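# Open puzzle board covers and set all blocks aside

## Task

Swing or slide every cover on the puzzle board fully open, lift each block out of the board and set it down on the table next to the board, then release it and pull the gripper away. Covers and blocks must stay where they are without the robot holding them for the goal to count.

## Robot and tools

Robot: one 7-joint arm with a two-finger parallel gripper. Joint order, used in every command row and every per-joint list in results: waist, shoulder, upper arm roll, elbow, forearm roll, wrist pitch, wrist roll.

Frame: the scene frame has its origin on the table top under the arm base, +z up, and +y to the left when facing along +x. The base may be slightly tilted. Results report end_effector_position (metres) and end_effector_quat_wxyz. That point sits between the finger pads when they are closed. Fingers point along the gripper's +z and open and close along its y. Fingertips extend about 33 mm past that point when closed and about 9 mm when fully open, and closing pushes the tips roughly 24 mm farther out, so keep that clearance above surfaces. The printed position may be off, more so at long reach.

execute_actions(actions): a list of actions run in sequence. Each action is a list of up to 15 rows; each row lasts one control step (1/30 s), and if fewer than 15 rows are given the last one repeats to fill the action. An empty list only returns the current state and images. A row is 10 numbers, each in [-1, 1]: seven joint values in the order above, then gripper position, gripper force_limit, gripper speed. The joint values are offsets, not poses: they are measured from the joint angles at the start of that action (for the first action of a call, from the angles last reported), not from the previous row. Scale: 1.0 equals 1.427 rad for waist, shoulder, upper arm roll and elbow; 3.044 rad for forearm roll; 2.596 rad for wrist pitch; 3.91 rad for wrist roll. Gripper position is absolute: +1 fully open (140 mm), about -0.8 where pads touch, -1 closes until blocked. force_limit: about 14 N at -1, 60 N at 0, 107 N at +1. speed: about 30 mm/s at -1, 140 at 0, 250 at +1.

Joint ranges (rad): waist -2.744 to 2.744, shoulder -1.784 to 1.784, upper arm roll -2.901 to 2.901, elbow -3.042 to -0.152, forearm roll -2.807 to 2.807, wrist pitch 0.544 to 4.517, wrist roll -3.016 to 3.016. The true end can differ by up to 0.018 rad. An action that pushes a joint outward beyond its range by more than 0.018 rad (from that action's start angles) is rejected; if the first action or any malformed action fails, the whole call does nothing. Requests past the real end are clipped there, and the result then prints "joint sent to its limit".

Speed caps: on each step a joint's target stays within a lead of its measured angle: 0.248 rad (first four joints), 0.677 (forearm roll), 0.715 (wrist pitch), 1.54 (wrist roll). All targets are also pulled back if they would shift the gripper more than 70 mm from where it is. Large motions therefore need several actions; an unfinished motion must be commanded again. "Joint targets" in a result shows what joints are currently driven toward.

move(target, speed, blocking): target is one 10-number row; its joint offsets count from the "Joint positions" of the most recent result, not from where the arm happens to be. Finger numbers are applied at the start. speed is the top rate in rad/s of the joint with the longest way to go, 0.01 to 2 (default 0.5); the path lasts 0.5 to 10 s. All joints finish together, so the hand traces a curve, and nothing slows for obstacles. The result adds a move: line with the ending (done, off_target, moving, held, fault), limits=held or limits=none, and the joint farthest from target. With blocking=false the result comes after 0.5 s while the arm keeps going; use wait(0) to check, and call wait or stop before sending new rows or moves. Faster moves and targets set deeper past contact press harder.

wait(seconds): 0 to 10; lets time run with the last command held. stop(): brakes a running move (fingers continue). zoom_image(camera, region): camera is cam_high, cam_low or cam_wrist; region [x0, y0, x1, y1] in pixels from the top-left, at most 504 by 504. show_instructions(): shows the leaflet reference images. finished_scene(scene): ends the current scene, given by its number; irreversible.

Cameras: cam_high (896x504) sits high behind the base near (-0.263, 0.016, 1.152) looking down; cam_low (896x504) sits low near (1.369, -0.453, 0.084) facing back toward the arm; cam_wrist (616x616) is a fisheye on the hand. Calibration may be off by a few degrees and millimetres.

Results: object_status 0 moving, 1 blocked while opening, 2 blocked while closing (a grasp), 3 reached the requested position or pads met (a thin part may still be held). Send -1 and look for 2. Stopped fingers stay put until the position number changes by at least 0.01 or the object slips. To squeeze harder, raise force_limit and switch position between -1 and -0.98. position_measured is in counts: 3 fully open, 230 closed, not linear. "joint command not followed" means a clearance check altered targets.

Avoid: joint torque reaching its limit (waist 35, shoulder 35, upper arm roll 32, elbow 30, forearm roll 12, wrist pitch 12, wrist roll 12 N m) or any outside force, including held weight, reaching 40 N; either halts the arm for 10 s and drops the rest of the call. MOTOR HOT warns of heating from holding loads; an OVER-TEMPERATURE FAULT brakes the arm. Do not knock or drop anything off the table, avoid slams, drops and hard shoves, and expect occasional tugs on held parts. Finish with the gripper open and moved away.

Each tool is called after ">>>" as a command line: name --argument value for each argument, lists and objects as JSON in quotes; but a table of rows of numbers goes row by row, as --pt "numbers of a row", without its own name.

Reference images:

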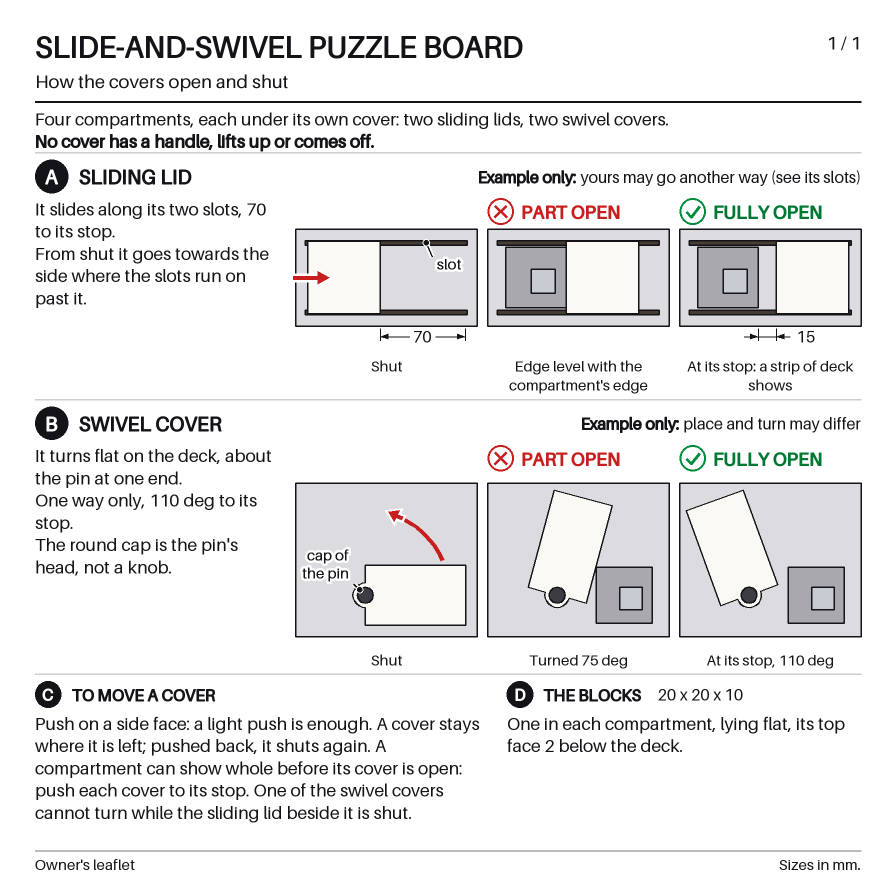

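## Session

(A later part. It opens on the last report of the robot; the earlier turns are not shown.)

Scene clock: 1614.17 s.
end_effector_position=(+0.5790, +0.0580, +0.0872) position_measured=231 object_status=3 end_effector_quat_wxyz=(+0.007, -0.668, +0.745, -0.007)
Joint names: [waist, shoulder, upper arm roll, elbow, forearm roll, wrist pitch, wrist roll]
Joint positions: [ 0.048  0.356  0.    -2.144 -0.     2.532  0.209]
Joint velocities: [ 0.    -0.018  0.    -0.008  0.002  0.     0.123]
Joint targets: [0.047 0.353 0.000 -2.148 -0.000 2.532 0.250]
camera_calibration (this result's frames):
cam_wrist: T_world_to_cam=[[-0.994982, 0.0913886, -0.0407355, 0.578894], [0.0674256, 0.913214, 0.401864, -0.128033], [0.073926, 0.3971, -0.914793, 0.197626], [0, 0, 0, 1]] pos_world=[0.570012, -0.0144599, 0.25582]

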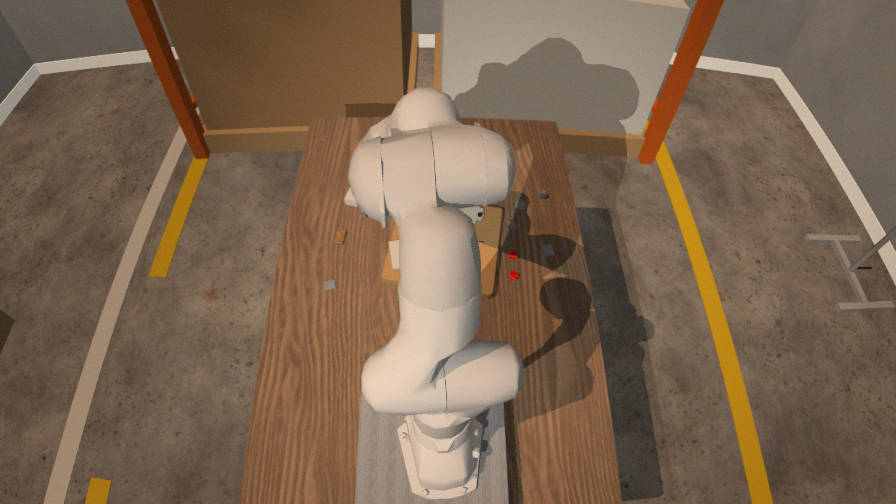

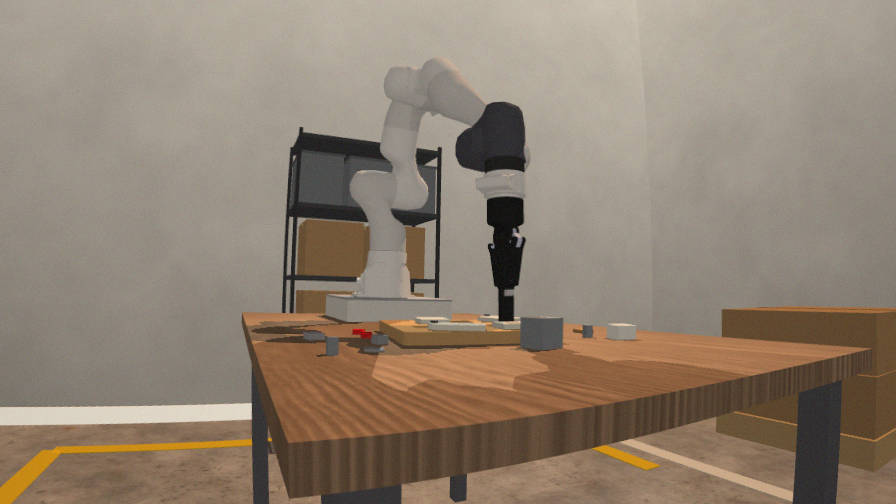

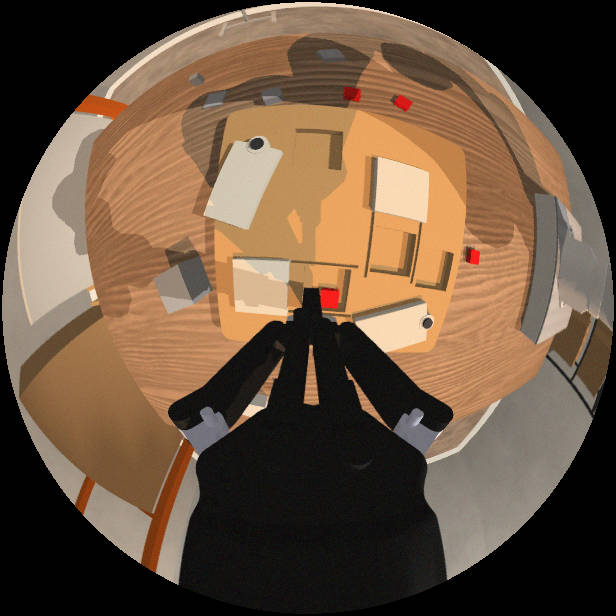

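>>> execute_actions --actions '[[[0.001,-0.0025,0,-0.0035,0,0,0.0107,-0.516,-0.2,-0.3],[0.002,-0.0033,0,-0.005,0,0,0.0107,-0.516,-0.2,-0.3],[0.0025,-0.0046,0,-0.0075,0,0,0.0107,-0.516,-0.2,-0.3],[0.003,-0.0063,0,-0.0107,0,0,0.0107,-0.516,-0.2,-0.3],[0.0035,-0.0083,0,-0.0144,0,0,0.0107,-0.516,-0.2,-0.3],[0.004,-0.0104,0,-0.0183,0,0,0.0107,-0.516,-0.2,-0.3],[0.0044,-0.0125,0,-0.0222,0,0,0.0107,-0.516,-0.2,-0.3],[0.0048,-0.0145,0,-0.0259,0,0,0.0107,-0.516,-0.2,-0.3],[0.0048,-0.0162,0,-0.0291,0,0,0.0107,-0.516,-0.2,-0.3],[0.0048,-0.0175,0,-0.0316,0,0,0.0107,-0.516,-0.2,-0.3],[0.0048,-0.0183,0,-0.0331,0,0,0.0107,-0.516,-0.2,-0.3],[0.0048,-0.0186,0,-0.0336,0,0,0.0107,-0.516,-0.2,-0.3]]]'

>>> wait --seconds 0.2

>>> zoom_image --camera "cam_wrist" --region '[275, 255, 347, 327]'

Scene clock: 1629.50 s.
end_effector_position=(+0.5603, +0.0586, +0.0833) position_measured=194 object_status=3 end_effector_quat_wxyz=(-0.002, -0.655, +0.755, -0.001)
Joint names: [waist, shoulder, upper arm roll, elbow, forearm roll, wrist pitch, wrist roll]
Joint positions: [ 0.052  0.334  0.    -2.188 -0.     2.532  0.246]
Joint velocities: [-0.001 -0.01   0.    -0.019 -0.    -0.001  0.002]
Joint targets: [0.054 0.330 0.000 -2.192 -0.000 2.532 0.251]
camera_calibration (this result's frames):
cam_wrist: T_world_to_cam=[[-0.992066, 0.124135, -0.0198949, 0.554839], [0.10601, 0.911065, 0.3984, -0.146987], [0.0675811, 0.39313, -0.916996, 0.199184], [0, 0, 0, 1]] pos_world=[0.552558, -0.0132657, 0.25225]

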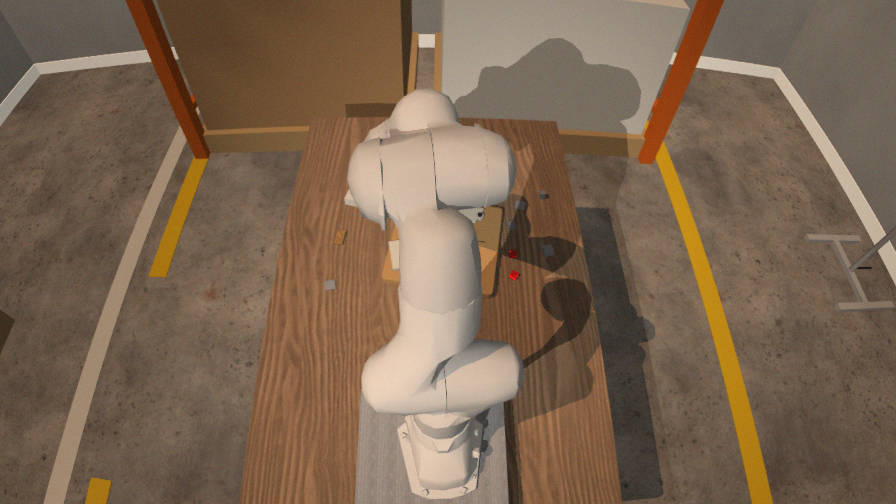

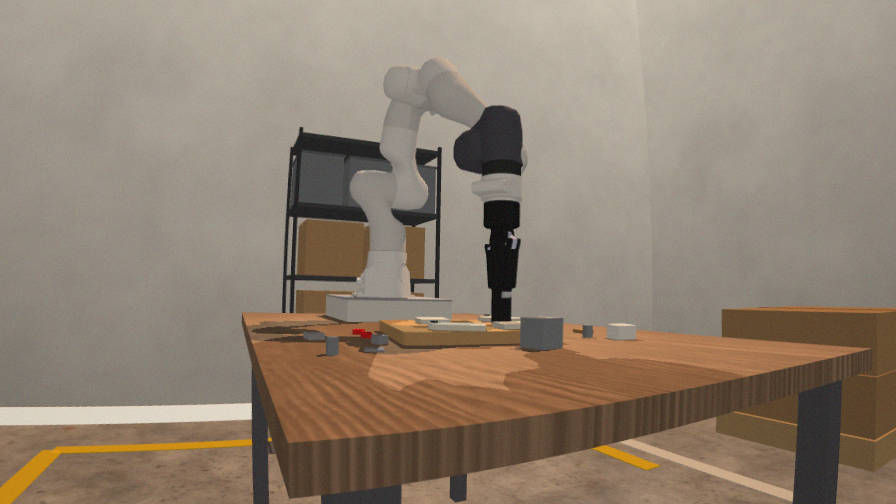

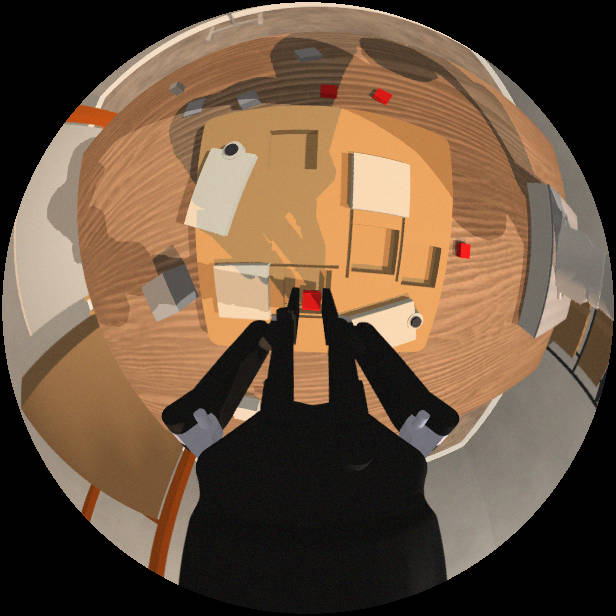

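Scene clock: 1629.70 s.
end_effector_position=(+0.5600, +0.0586, +0.0834) position_measured=194 object_status=3 end_effector_quat_wxyz=(-0.002, -0.655, +0.755, -0.001)
Joint names: [waist, shoulder, upper arm roll, elbow, forearm roll, wrist pitch, wrist roll]
Joint positions: [ 0.052  0.333  0.    -2.189 -0.     2.532  0.246]
Joint velocities: [ 0.    -0.002  0.001  0.    -0.002  0.001 -0.002]
Joint targets: [0.054 0.330 0.000 -2.192 -0.000 2.532 0.251]
wait: 0.20 s; at rest by 0.17 s
camera_calibration (this result's frames):
cam_wrist: T_world_to_cam=[[-0.992066, 0.124161, -0.0197105, 0.554463], [0.106109, 0.91107, 0.398362, -0.147024], [0.0674187, 0.39311, -0.917016, 0.199407], [0, 0, 0, 1]] pos_world=[0.552221, -0.0132827, 0.252357]

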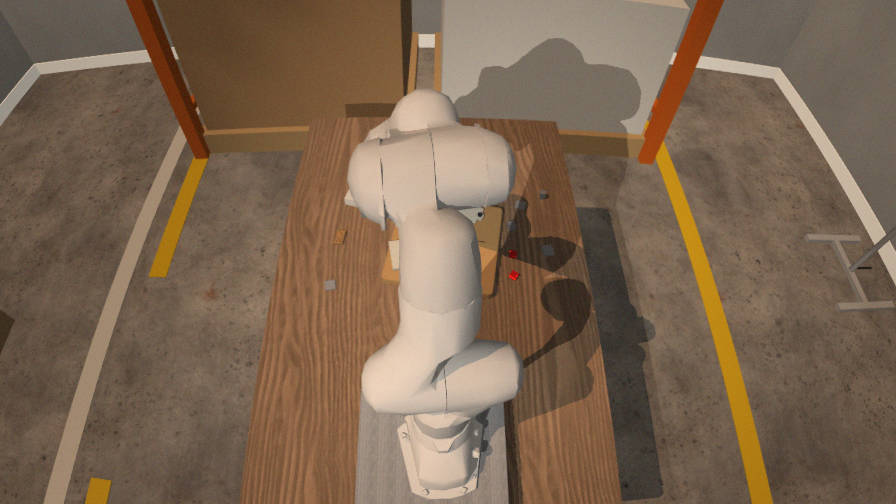

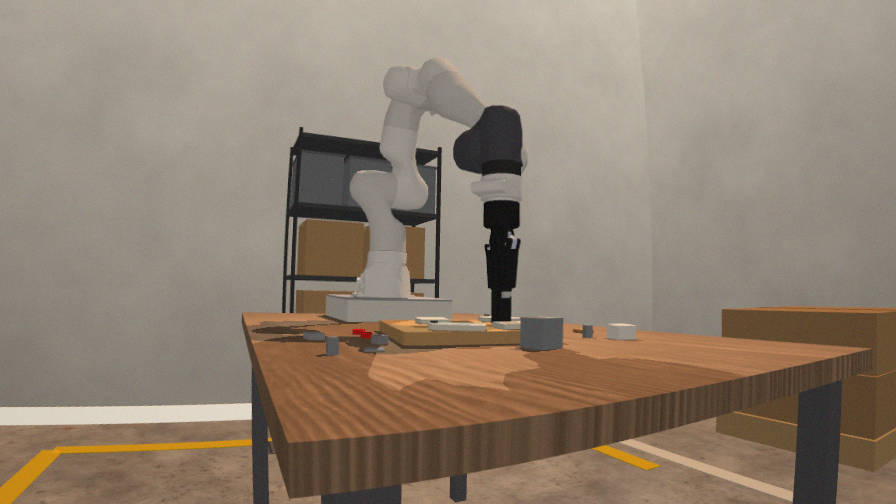

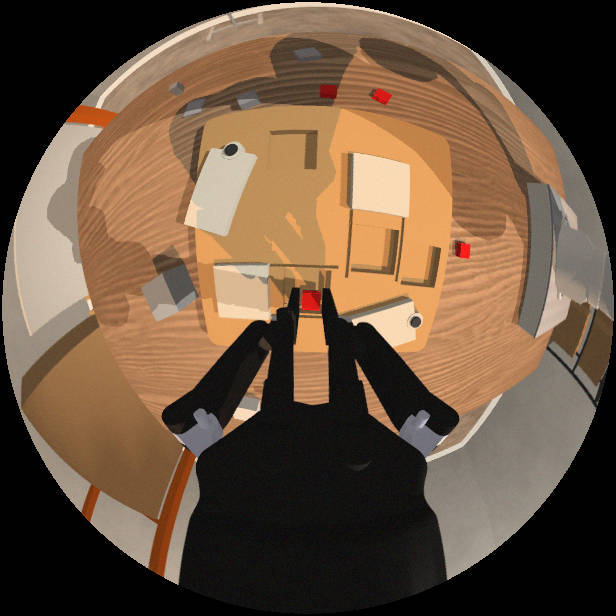

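Region (275, 255, 347, 327) of cam_wrist's 616x616 image, scaled by 7.000, with more detail than that image has.

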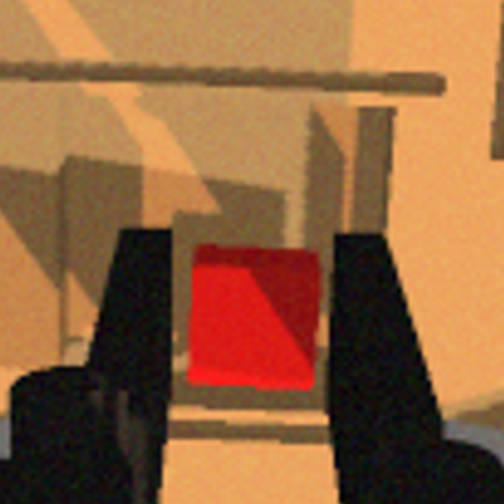

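>>> execute_actions --actions '[]'

Scene clock: 1650.37 s.
end_effector_position=(+0.5599, +0.0586, +0.0834) position_measured=194 object_status=3 end_effector_quat_wxyz=(-0.002, -0.655, +0.755, -0.001)
Joint names: [waist, shoulder, upper arm roll, elbow, forearm roll, wrist pitch, wrist roll]
Joint positions: [ 0.052  0.333  0.    -2.189 -0.     2.532  0.246]
Joint velocities: [ 0.001 -0.001  0.001 -0.001 -0.001  0.    -0.   ]
Joint targets: [0.054 0.330 0.000 -2.192 -0.000 2.532 0.251]
camera_calibration (this result's frames):
cam_wrist: T_world_to_cam=[[-0.992069, 0.124152, -0.0196305, 0.55435], [0.106133, 0.911074, 0.398347, -0.147064], [0.0673403, 0.393104, -0.917025, 0.199447], [0, 0, 0, 1]] pos_world=[0.552131, -0.013241, 0.252363]

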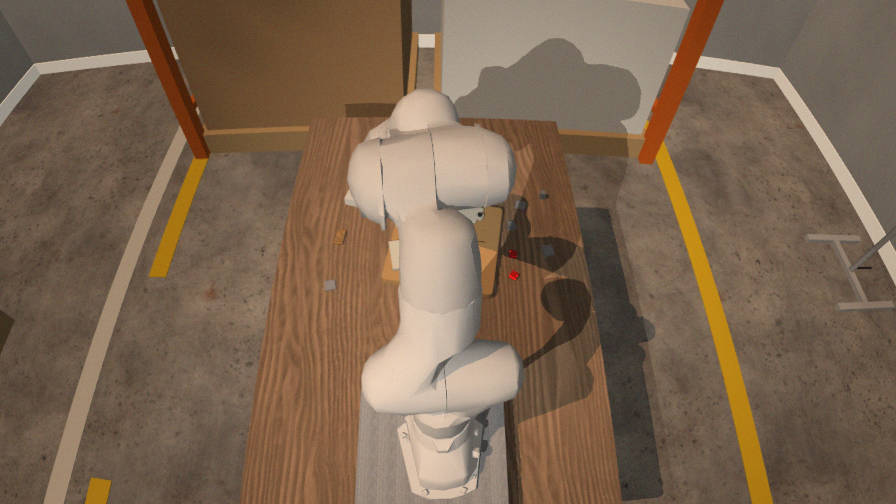

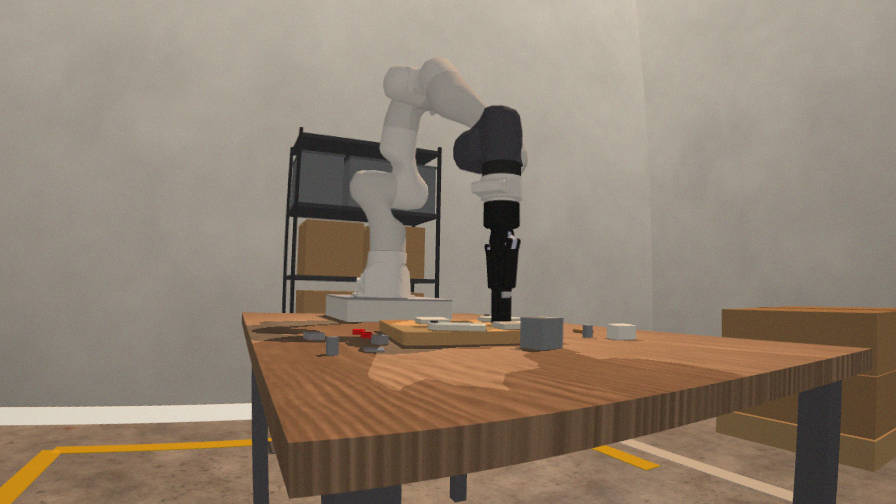

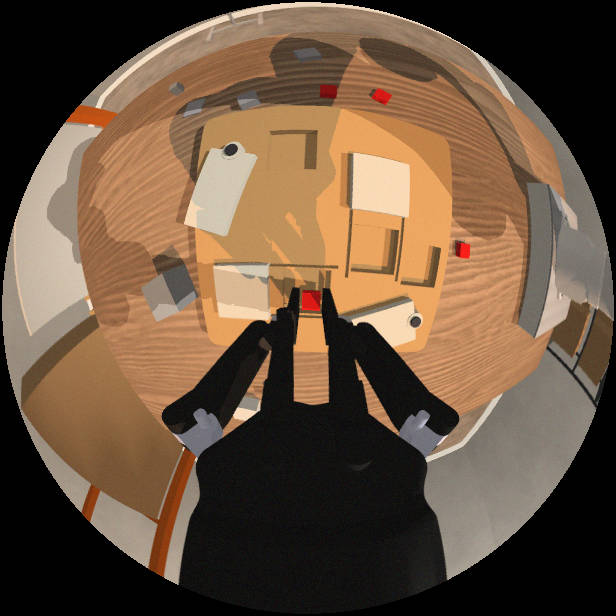

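>>> execute_actions --actions '[[[0,0,0,0,0,0.0027,0,-0.516,-0.2,-0.7]]]'

>>> zoom_image --camera "cam_wrist" --region '[275, 255, 347, 327]'

Scene clock: 1655.90 s.
end_effector_position=(+0.5606, +0.0587, +0.0836) position_measured=194 object_status=3 end_effector_quat_wxyz=(-0.001, -0.655, +0.755, -0.001)
Joint names: [waist, shoulder, upper arm roll, elbow, forearm roll, wrist pitch, wrist roll]
Joint positions: [ 0.052  0.332  0.    -2.189 -0.     2.534  0.246]
Joint velocities: [-0.    -0.001  0.     0.001 -0.     0.001 -0.001]
Joint targets: [0.052 0.333 0.000 -2.189 -0.000 2.539 0.246]
camera_calibration (this result's frames):
cam_wrist: T_world_to_cam=[[-0.992024, 0.124116, -0.0219679, 0.555249], [0.105144, 0.910978, 0.398828, -0.146799], [0.0695133, 0.393337, -0.916763, 0.198295], [0, 0, 0, 1]] pos_world=[0.552472, -0.0131814, 0.252535]

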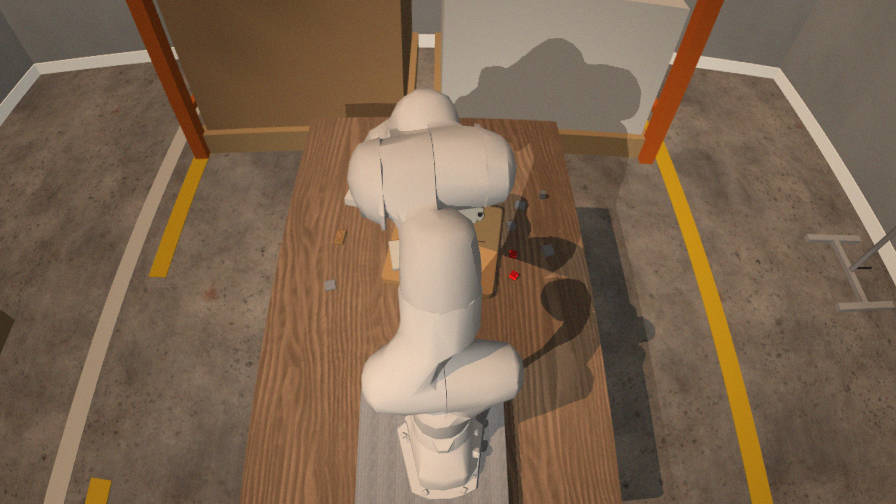

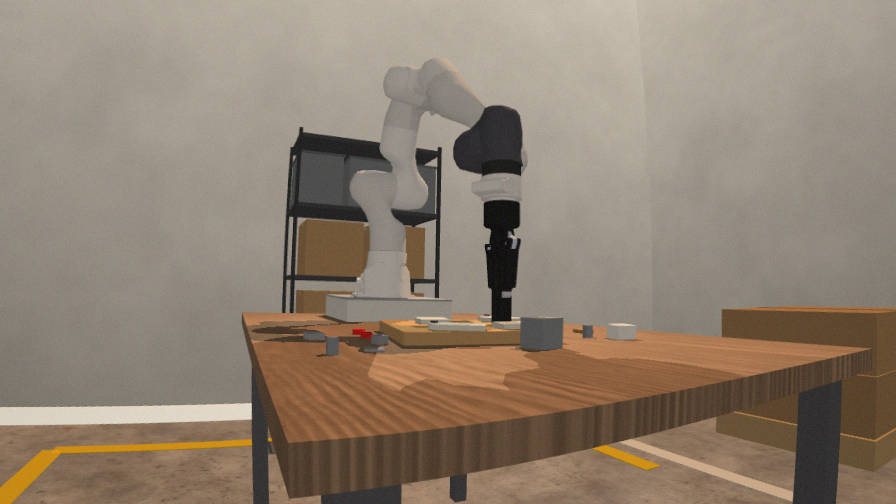

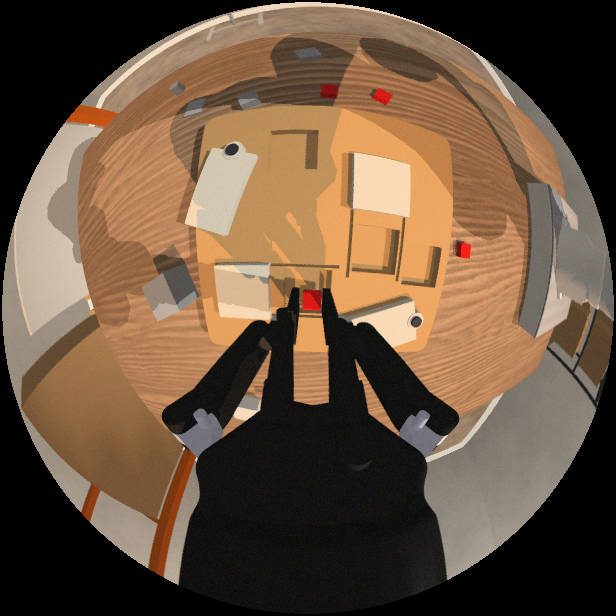

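Region (275, 255, 347, 327) of cam_wrist's 616x616 image, scaled by 7.000, with more detail than that image has.

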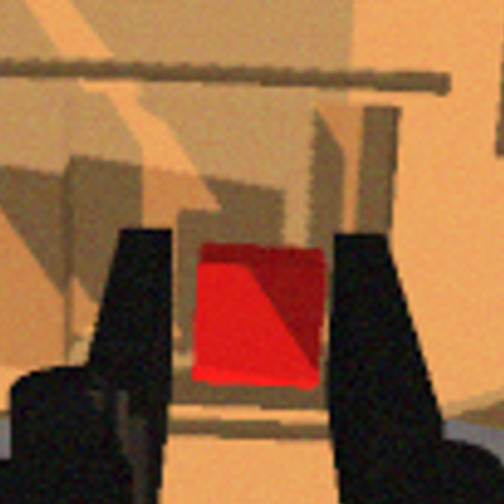

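>>> execute_actions --actions '[[[0,0.0012,0,0,0,0.0023,0,-0.516,-0.2,-0.7],[0,0.0021,0,0,0,0.0028,0,-0.516,-0.2,-0.7],[0,0.0029,0,0,0,0.0032,0,-0.516,-0.2,-0.7],[0,0.0037,0,0,0,0.0037,0,-0.516,-0.2,-0.7],[0,0.0045,0,0,0,0.0041,0,-0.516,-0.2,-0.7],[0,0.0053,0,0,0,0.0046,0,-0.516,-0.2,-0.7],[0,0.0061,0,0,0,0.005,0,-0.516,-0.2,-0.7],[0,0.007,0,0,0,0.0055,0,-0.516,-0.2,-0.7],[0,0.0078,0,0,0,0.0059,0,-0.516,-0.2,-0.7],[0,0.0086,0,0,0,0.0064,0,-0.516,-0.2,-0.7],[0,0.0094,0,0,0,0.0068,0,-0.516,-0.2,-0.7],[0,0.0102,0,0,0,0.0068,0,-0.516,-0.2,-0.7],[0,0.011,0,0,0,0.0068,0,-0.516,-0.2,-0.7]]]'

>>> wait --seconds 0.4

>>> zoom_image --camera "cam_wrist" --region '[275, 255, 347, 327]'

Scene clock: 1674.70 s.
end_effector_position=(+0.5602, +0.0587, +0.0778) position_measured=194 object_status=3 end_effector_quat_wxyz=(-0.001, -0.655, +0.755, -0.001)
Joint names: [waist, shoulder, upper arm roll, elbow, forearm roll, wrist pitch, wrist roll]
Joint positions: [ 0.052  0.345  0.    -2.189 -0.     2.545  0.246]
Joint velocities: [-0.     0.019  0.     0.001  0.001  0.012  0.001]
Joint targets: [0.052 0.348 0.000 -2.189 -0.000 2.552 0.246]
camera_calibration (this result's frames):
cam_wrist: T_world_to_cam=[[-0.99205, 0.124118, -0.0207912, 0.554654], [0.105627, 0.911025, 0.398594, -0.144632], [0.0684137, 0.393229, -0.916892, 0.193624], [0, 0, 0, 1]] pos_world=[0.552275, -0.0132174, 0.246713]

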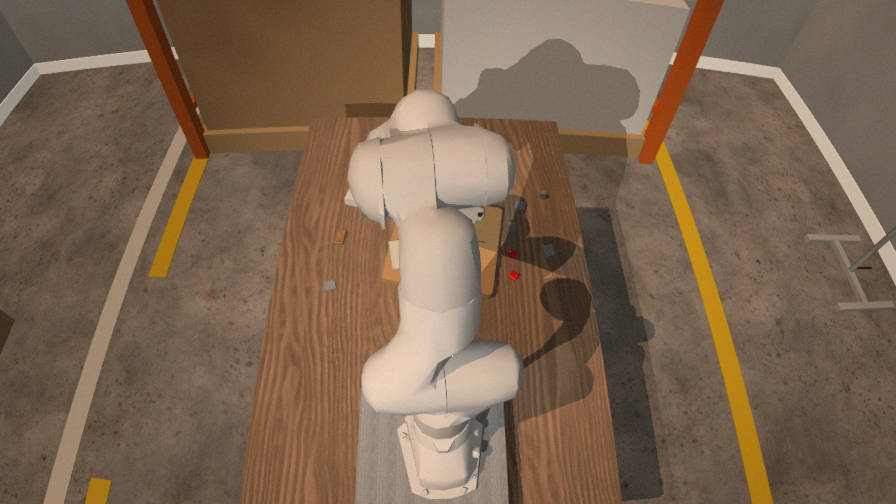

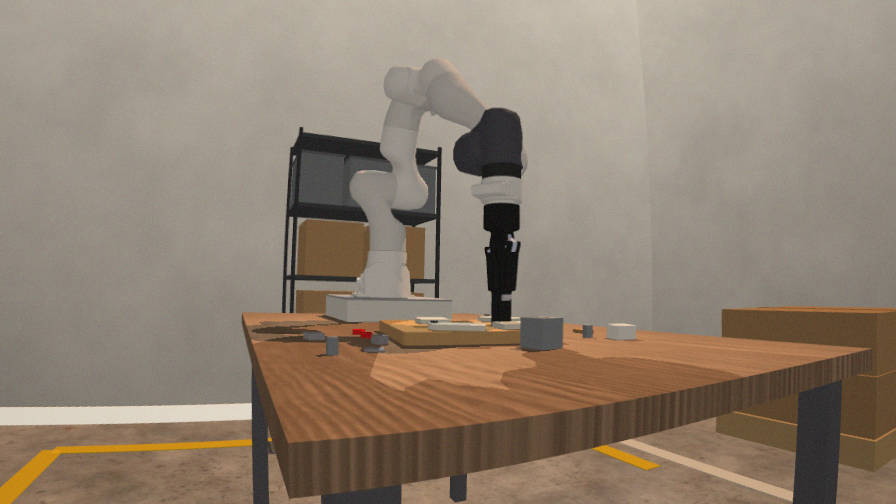

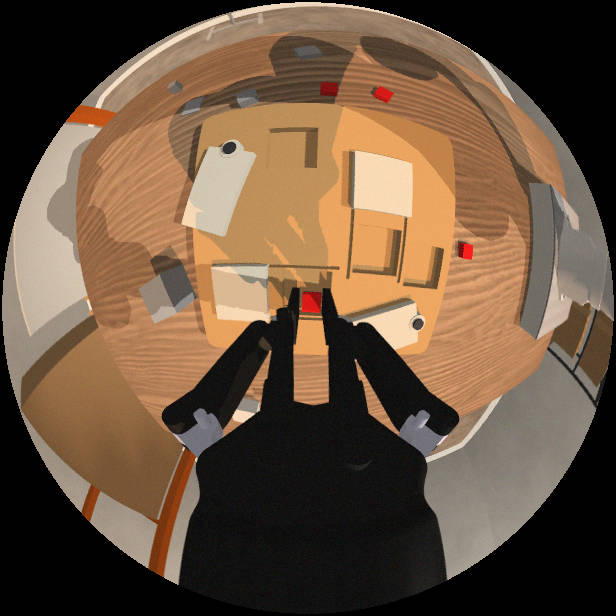

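Scene clock: 1675.10 s.
end_effector_position=(+0.5605, +0.0587, +0.0774) position_measured=194 object_status=3 end_effector_quat_wxyz=(-0.001, -0.655, +0.755, -0.001)
Joint names: [waist, shoulder, upper arm roll, elbow, forearm roll, wrist pitch, wrist roll]
Joint positions: [ 0.052  0.346  0.    -2.189 -0.     2.547  0.246]
Joint velocities: [-0.001 -0.001 -0.    -0.    -0.002  0.001 -0.001]
Joint targets: [0.052 0.348 0.000 -2.189 -0.000 2.552 0.246]
wait: 0.40 s; at rest by 0.17 s
camera_calibration (this result's frames):
cam_wrist: T_world_to_cam=[[-0.992027, 0.124117, -0.0218671, 0.555057], [0.105186, 0.910979, 0.398815, -0.144334], [0.0694201, 0.393335, -0.916771, 0.192697], [0, 0, 0, 1]] pos_world=[0.552436, -0.0132014, 0.246359]

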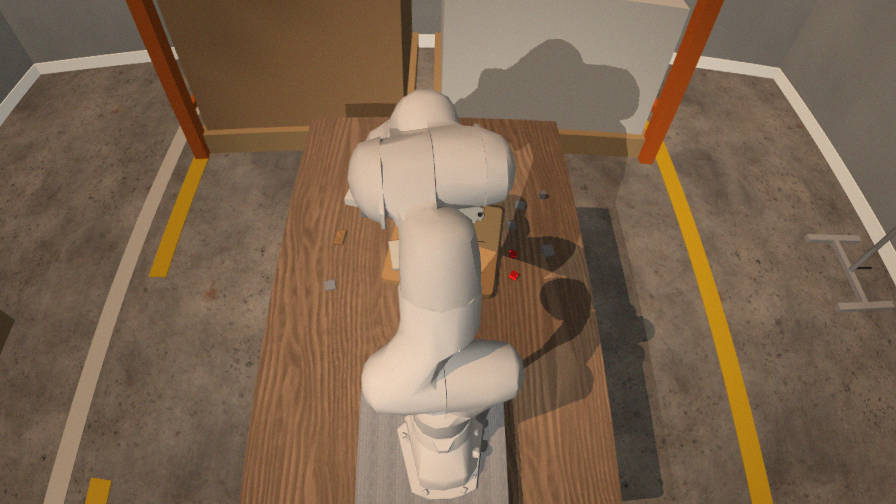

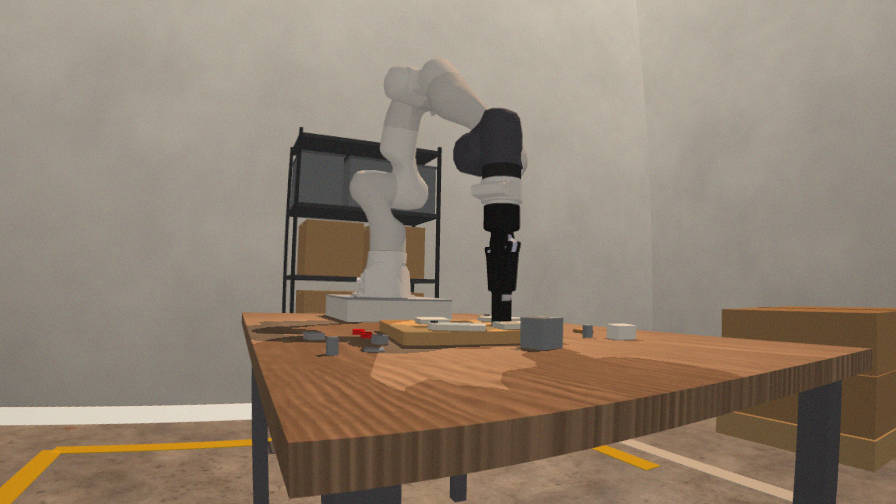

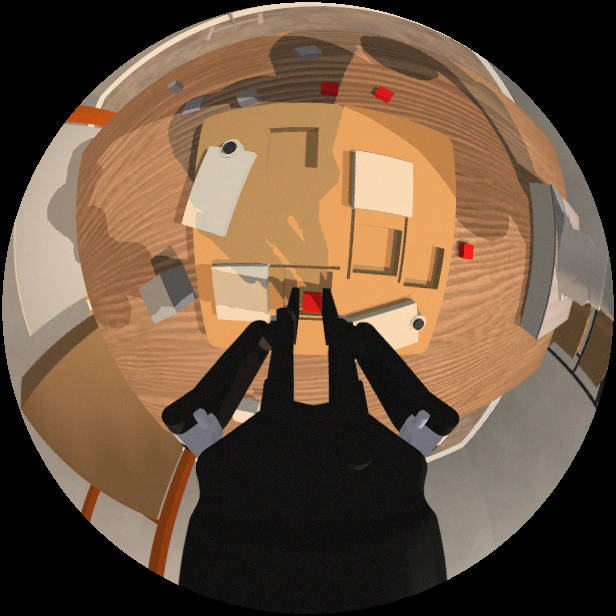

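Region (275, 255, 347, 327) of cam_wrist's 616x616 image, scaled by 7.000, with more detail than that image has.

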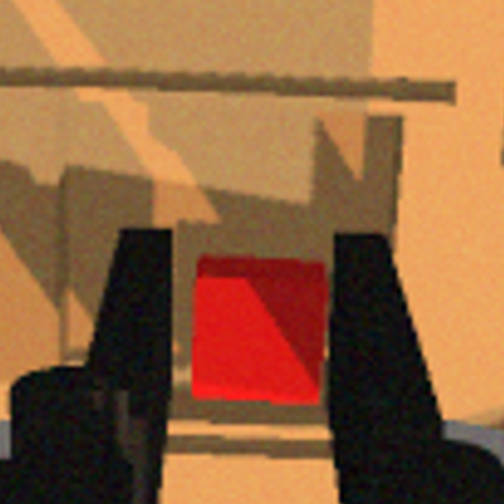

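>>> execute_actions --actions '[[[0,0.0014,0,0,0,0.0024,0,-0.516,-0.2,-0.7],[0,0.0016,0,0,0,0.0029,0,-0.516,-0.2,-0.7],[0,0.0025,0,0,0,0.0034,0,-0.516,-0.2,-0.7],[0,0.0034,0,0,0,0.0039,0,-0.516,-0.2,-0.7],[0,0.0043,0,0,0,0.0044,0,-0.516,-0.2,-0.7],[0,0.0052,0,0,0,0.0049,0,-0.516,-0.2,-0.7],[0,0.0061,0,0,0,0.0054,0,-0.516,-0.2,-0.7],[0,0.007,0,0,0,0.0059,0,-0.516,-0.2,-0.7],[0,0.0079,0,0,0,0.0064,0,-0.516,-0.2,-0.7],[0,0.0088,0,0,0,0.0067,0,-0.516,-0.2,-0.7],[0,0.0096,0,0,0,0.0067,0,-0.516,-0.2,-0.7],[0,0.0102,0,0,0,0.0067,0,-0.516,-0.2,-0.7]]]'

Scene clock: 1685.07 s.
end_effector_position=(+0.5603, +0.0587, +0.0719) position_measured=194 object_status=3 end_effector_quat_wxyz=(-0.001, -0.655, +0.755, -0.001)
Joint names: [waist, shoulder, upper arm roll, elbow, forearm roll, wrist pitch, wrist roll]
Joint positions: [ 0.052  0.357  0.    -2.189 -0.     2.558  0.246]
Joint velocities: [ 0.     0.009  0.001  0.    -0.001  0.01   0.001]
Joint targets: [0.052 0.360 0.000 -2.189 -0.000 2.565 0.246]
camera_calibration (this result's frames):
cam_wrist: T_world_to_cam=[[-0.99204, 0.124117, -0.0212702, 0.554628], [0.10543, 0.911001, 0.3987, -0.142187], [0.0688628, 0.393284, -0.916835, 0.187976], [0, 0, 0, 1]] pos_world=[0.552259, -0.0132344, 0.24083]

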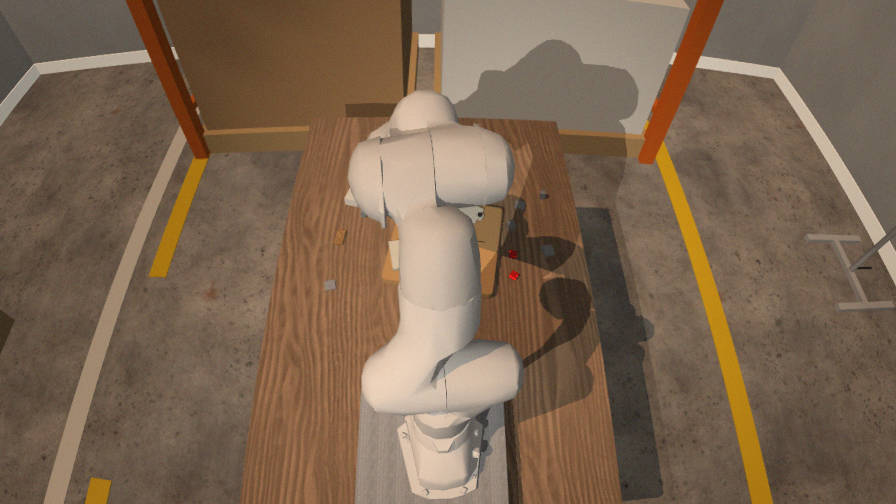

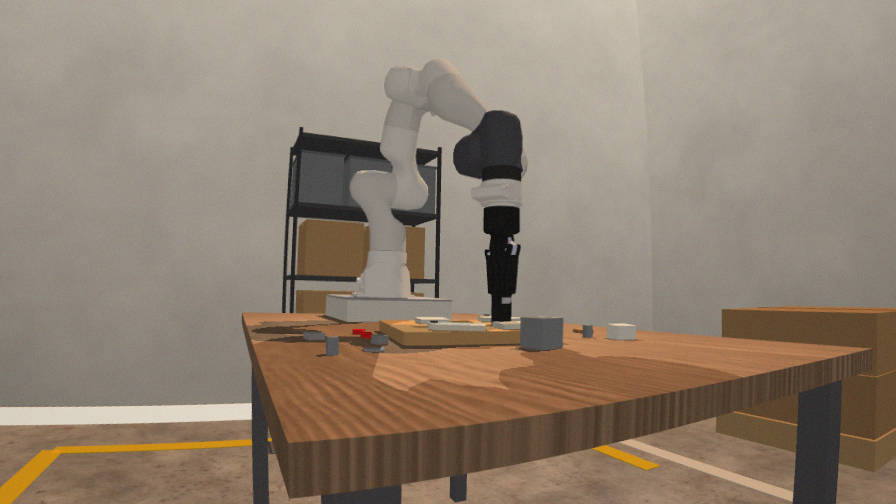

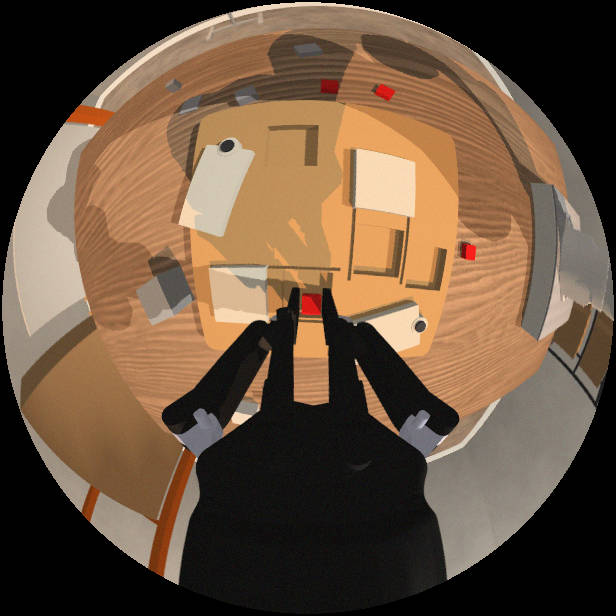

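>>> execute_actions --actions '[[[0,0.001,0,0,0,0.001,0,-1,-0.2,-0.7]]]'

Scene clock: 1689.80 s.
end_effector_position=(+0.5609, +0.0587, +0.0720) position_measured=206 object_status=2 end_effector_quat_wxyz=(-0.000, -0.655, +0.755, -0.002)
Joint names: [waist, shoulder, upper arm roll, elbow, forearm roll, wrist pitch, wrist roll]
Joint positions: [ 0.052  0.357  0.    -2.189 -0.     2.56   0.246]
Joint velocities: [ 0.001  0.    -0.001 -0.002 -0.001 -0.    -0.001]
Joint targets: [0.052 0.359 0.000 -2.189 -0.000 2.561 0.246]
camera_calibration (this result's frames):
cam_wrist: T_world_to_cam=[[-0.991998, 0.124117, -0.0231165, 0.555328], [0.104673, 0.910922, 0.399079, -0.141955], [0.0705897, 0.393466, -0.916625, 0.187028], [0, 0, 0, 1]] pos_world=[0.552541, -0.0132046, 0.240923]

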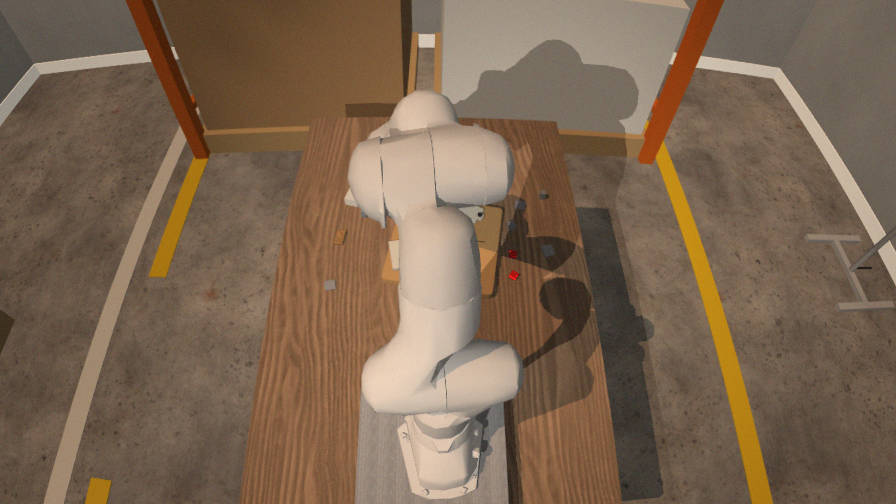

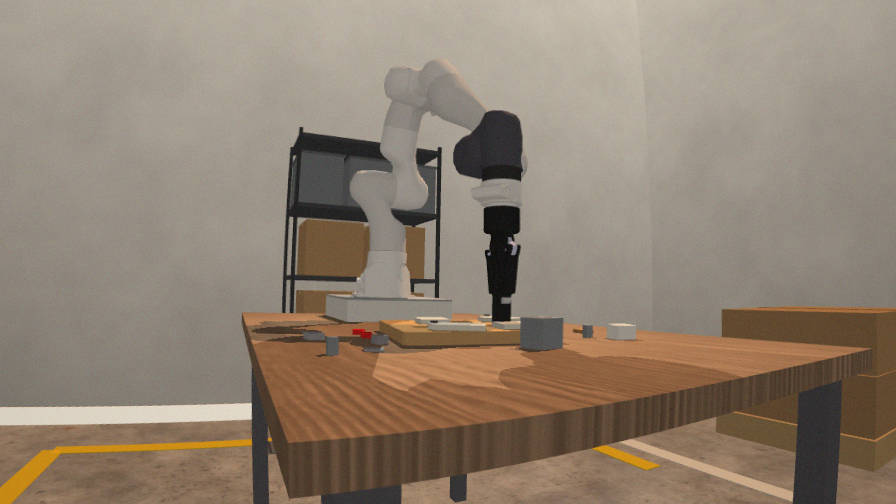

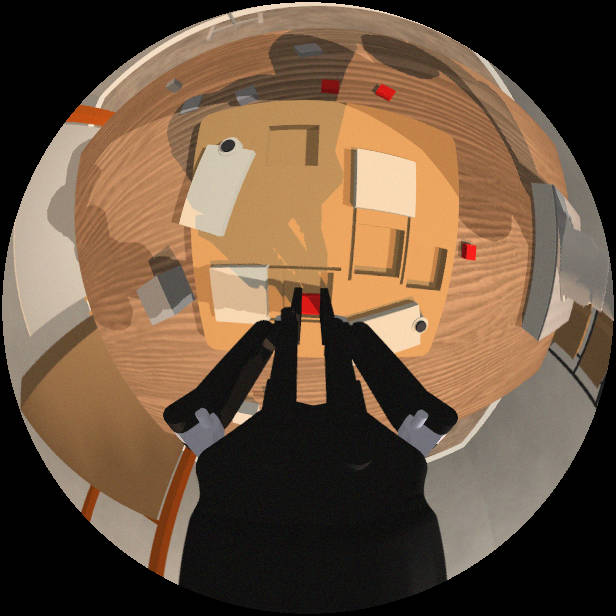

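>>> execute_actions --actions '[[[0,-0.002,0,0,0,-0.003,0,-1,-0.2,-0.7],[0,-0.004,0,0,0,-0.005,0,-1,-0.2,-0.7],[0,-0.007,0,0,0,-0.0075,0,-1,-0.2,-0.7],[0,-0.011,0,0,0,-0.0105,0,-1,-0.2,-0.7],[0,-0.016,0,0,0,-0.0135,0,-1,-0.2,-0.7],[0,-0.021,0,0,0,-0.0165,0,-1,-0.2,-0.7],[0,-0.027,0,0,0,-0.0195,0,-1,-0.2,-0.7],[0,-0.033,0,0,0,-0.0225,0,-1,-0.2,-0.7],[0,-0.039,0,0,0,-0.025,0,-1,-0.2,-0.7],[0,-0.044,0,0,0,-0.027,0,-1,-0.2,-0.7],[0,-0.048,0,0,0,-0.0285,0,-1,-0.2,-0.7],[0,-0.051,0,0,0,-0.0295,0,-1,-0.2,-0.7],[0,-0.053,0,0,0,-0.0295,0,-1,-0.2,-0.7]]]'

Scene clock: 1741.27 s.
end_effector_position=(+0.5644, +0.0592, +0.1069) position_measured=206 object_status=2 end_effector_quat_wxyz=(+0.005, -0.655, +0.755, -0.005)
Joint names: [waist, shoulder, upper arm roll, elbow, forearm roll, wrist pitch, wrist roll]
Joint positions: [ 0.052  0.286  0.    -2.189 -0.     2.502  0.246]
Joint velocities: [ 0.001 -0.077 -0.001  0.     0.    -0.071 -0.   ]
Joint targets: [0.052 0.282 0.000 -2.189 -0.000 2.484 0.246]
camera_calibration (this result's frames):
cam_wrist: T_world_to_cam=[[-0.991629, 0.124119, -0.0355777, 0.560739], [0.0995467, 0.910411, 0.401549, -0.153992], [0.0822304, 0.394646, -0.915146, 0.211738], [0, 0, 0, 1]] pos_world=[0.553963, -0.0129641, 0.275557]

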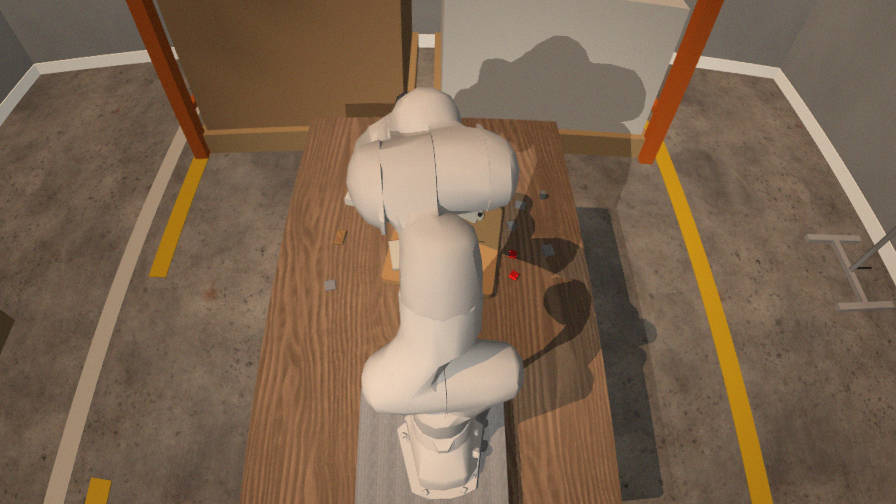

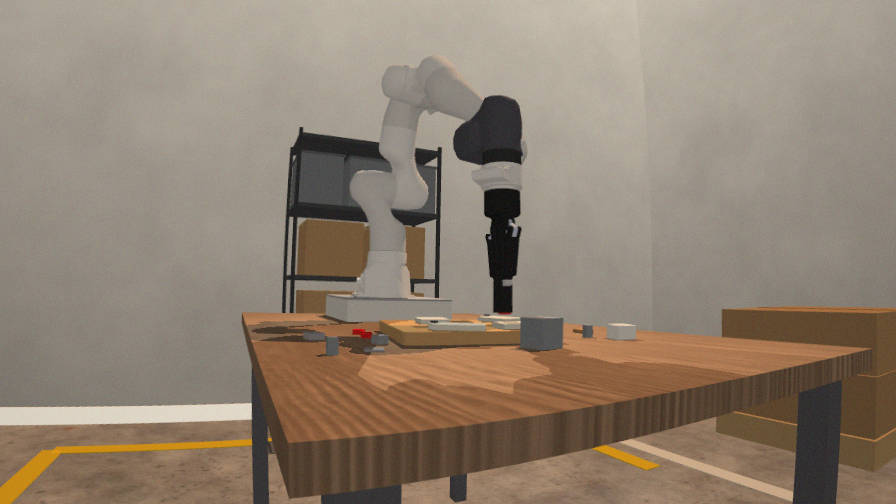

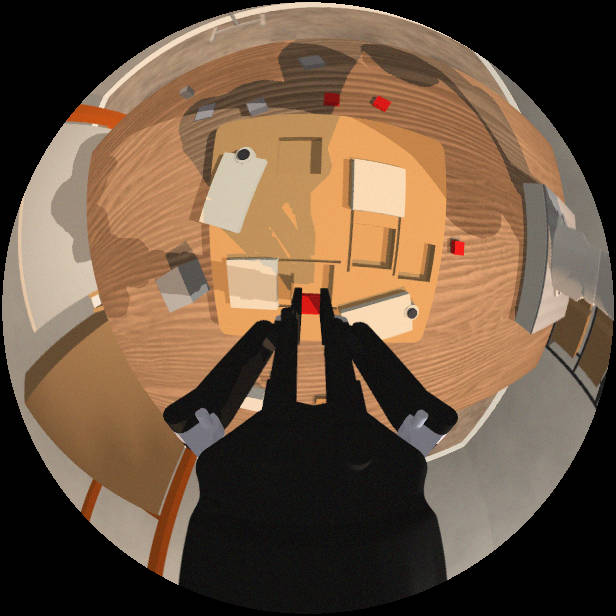

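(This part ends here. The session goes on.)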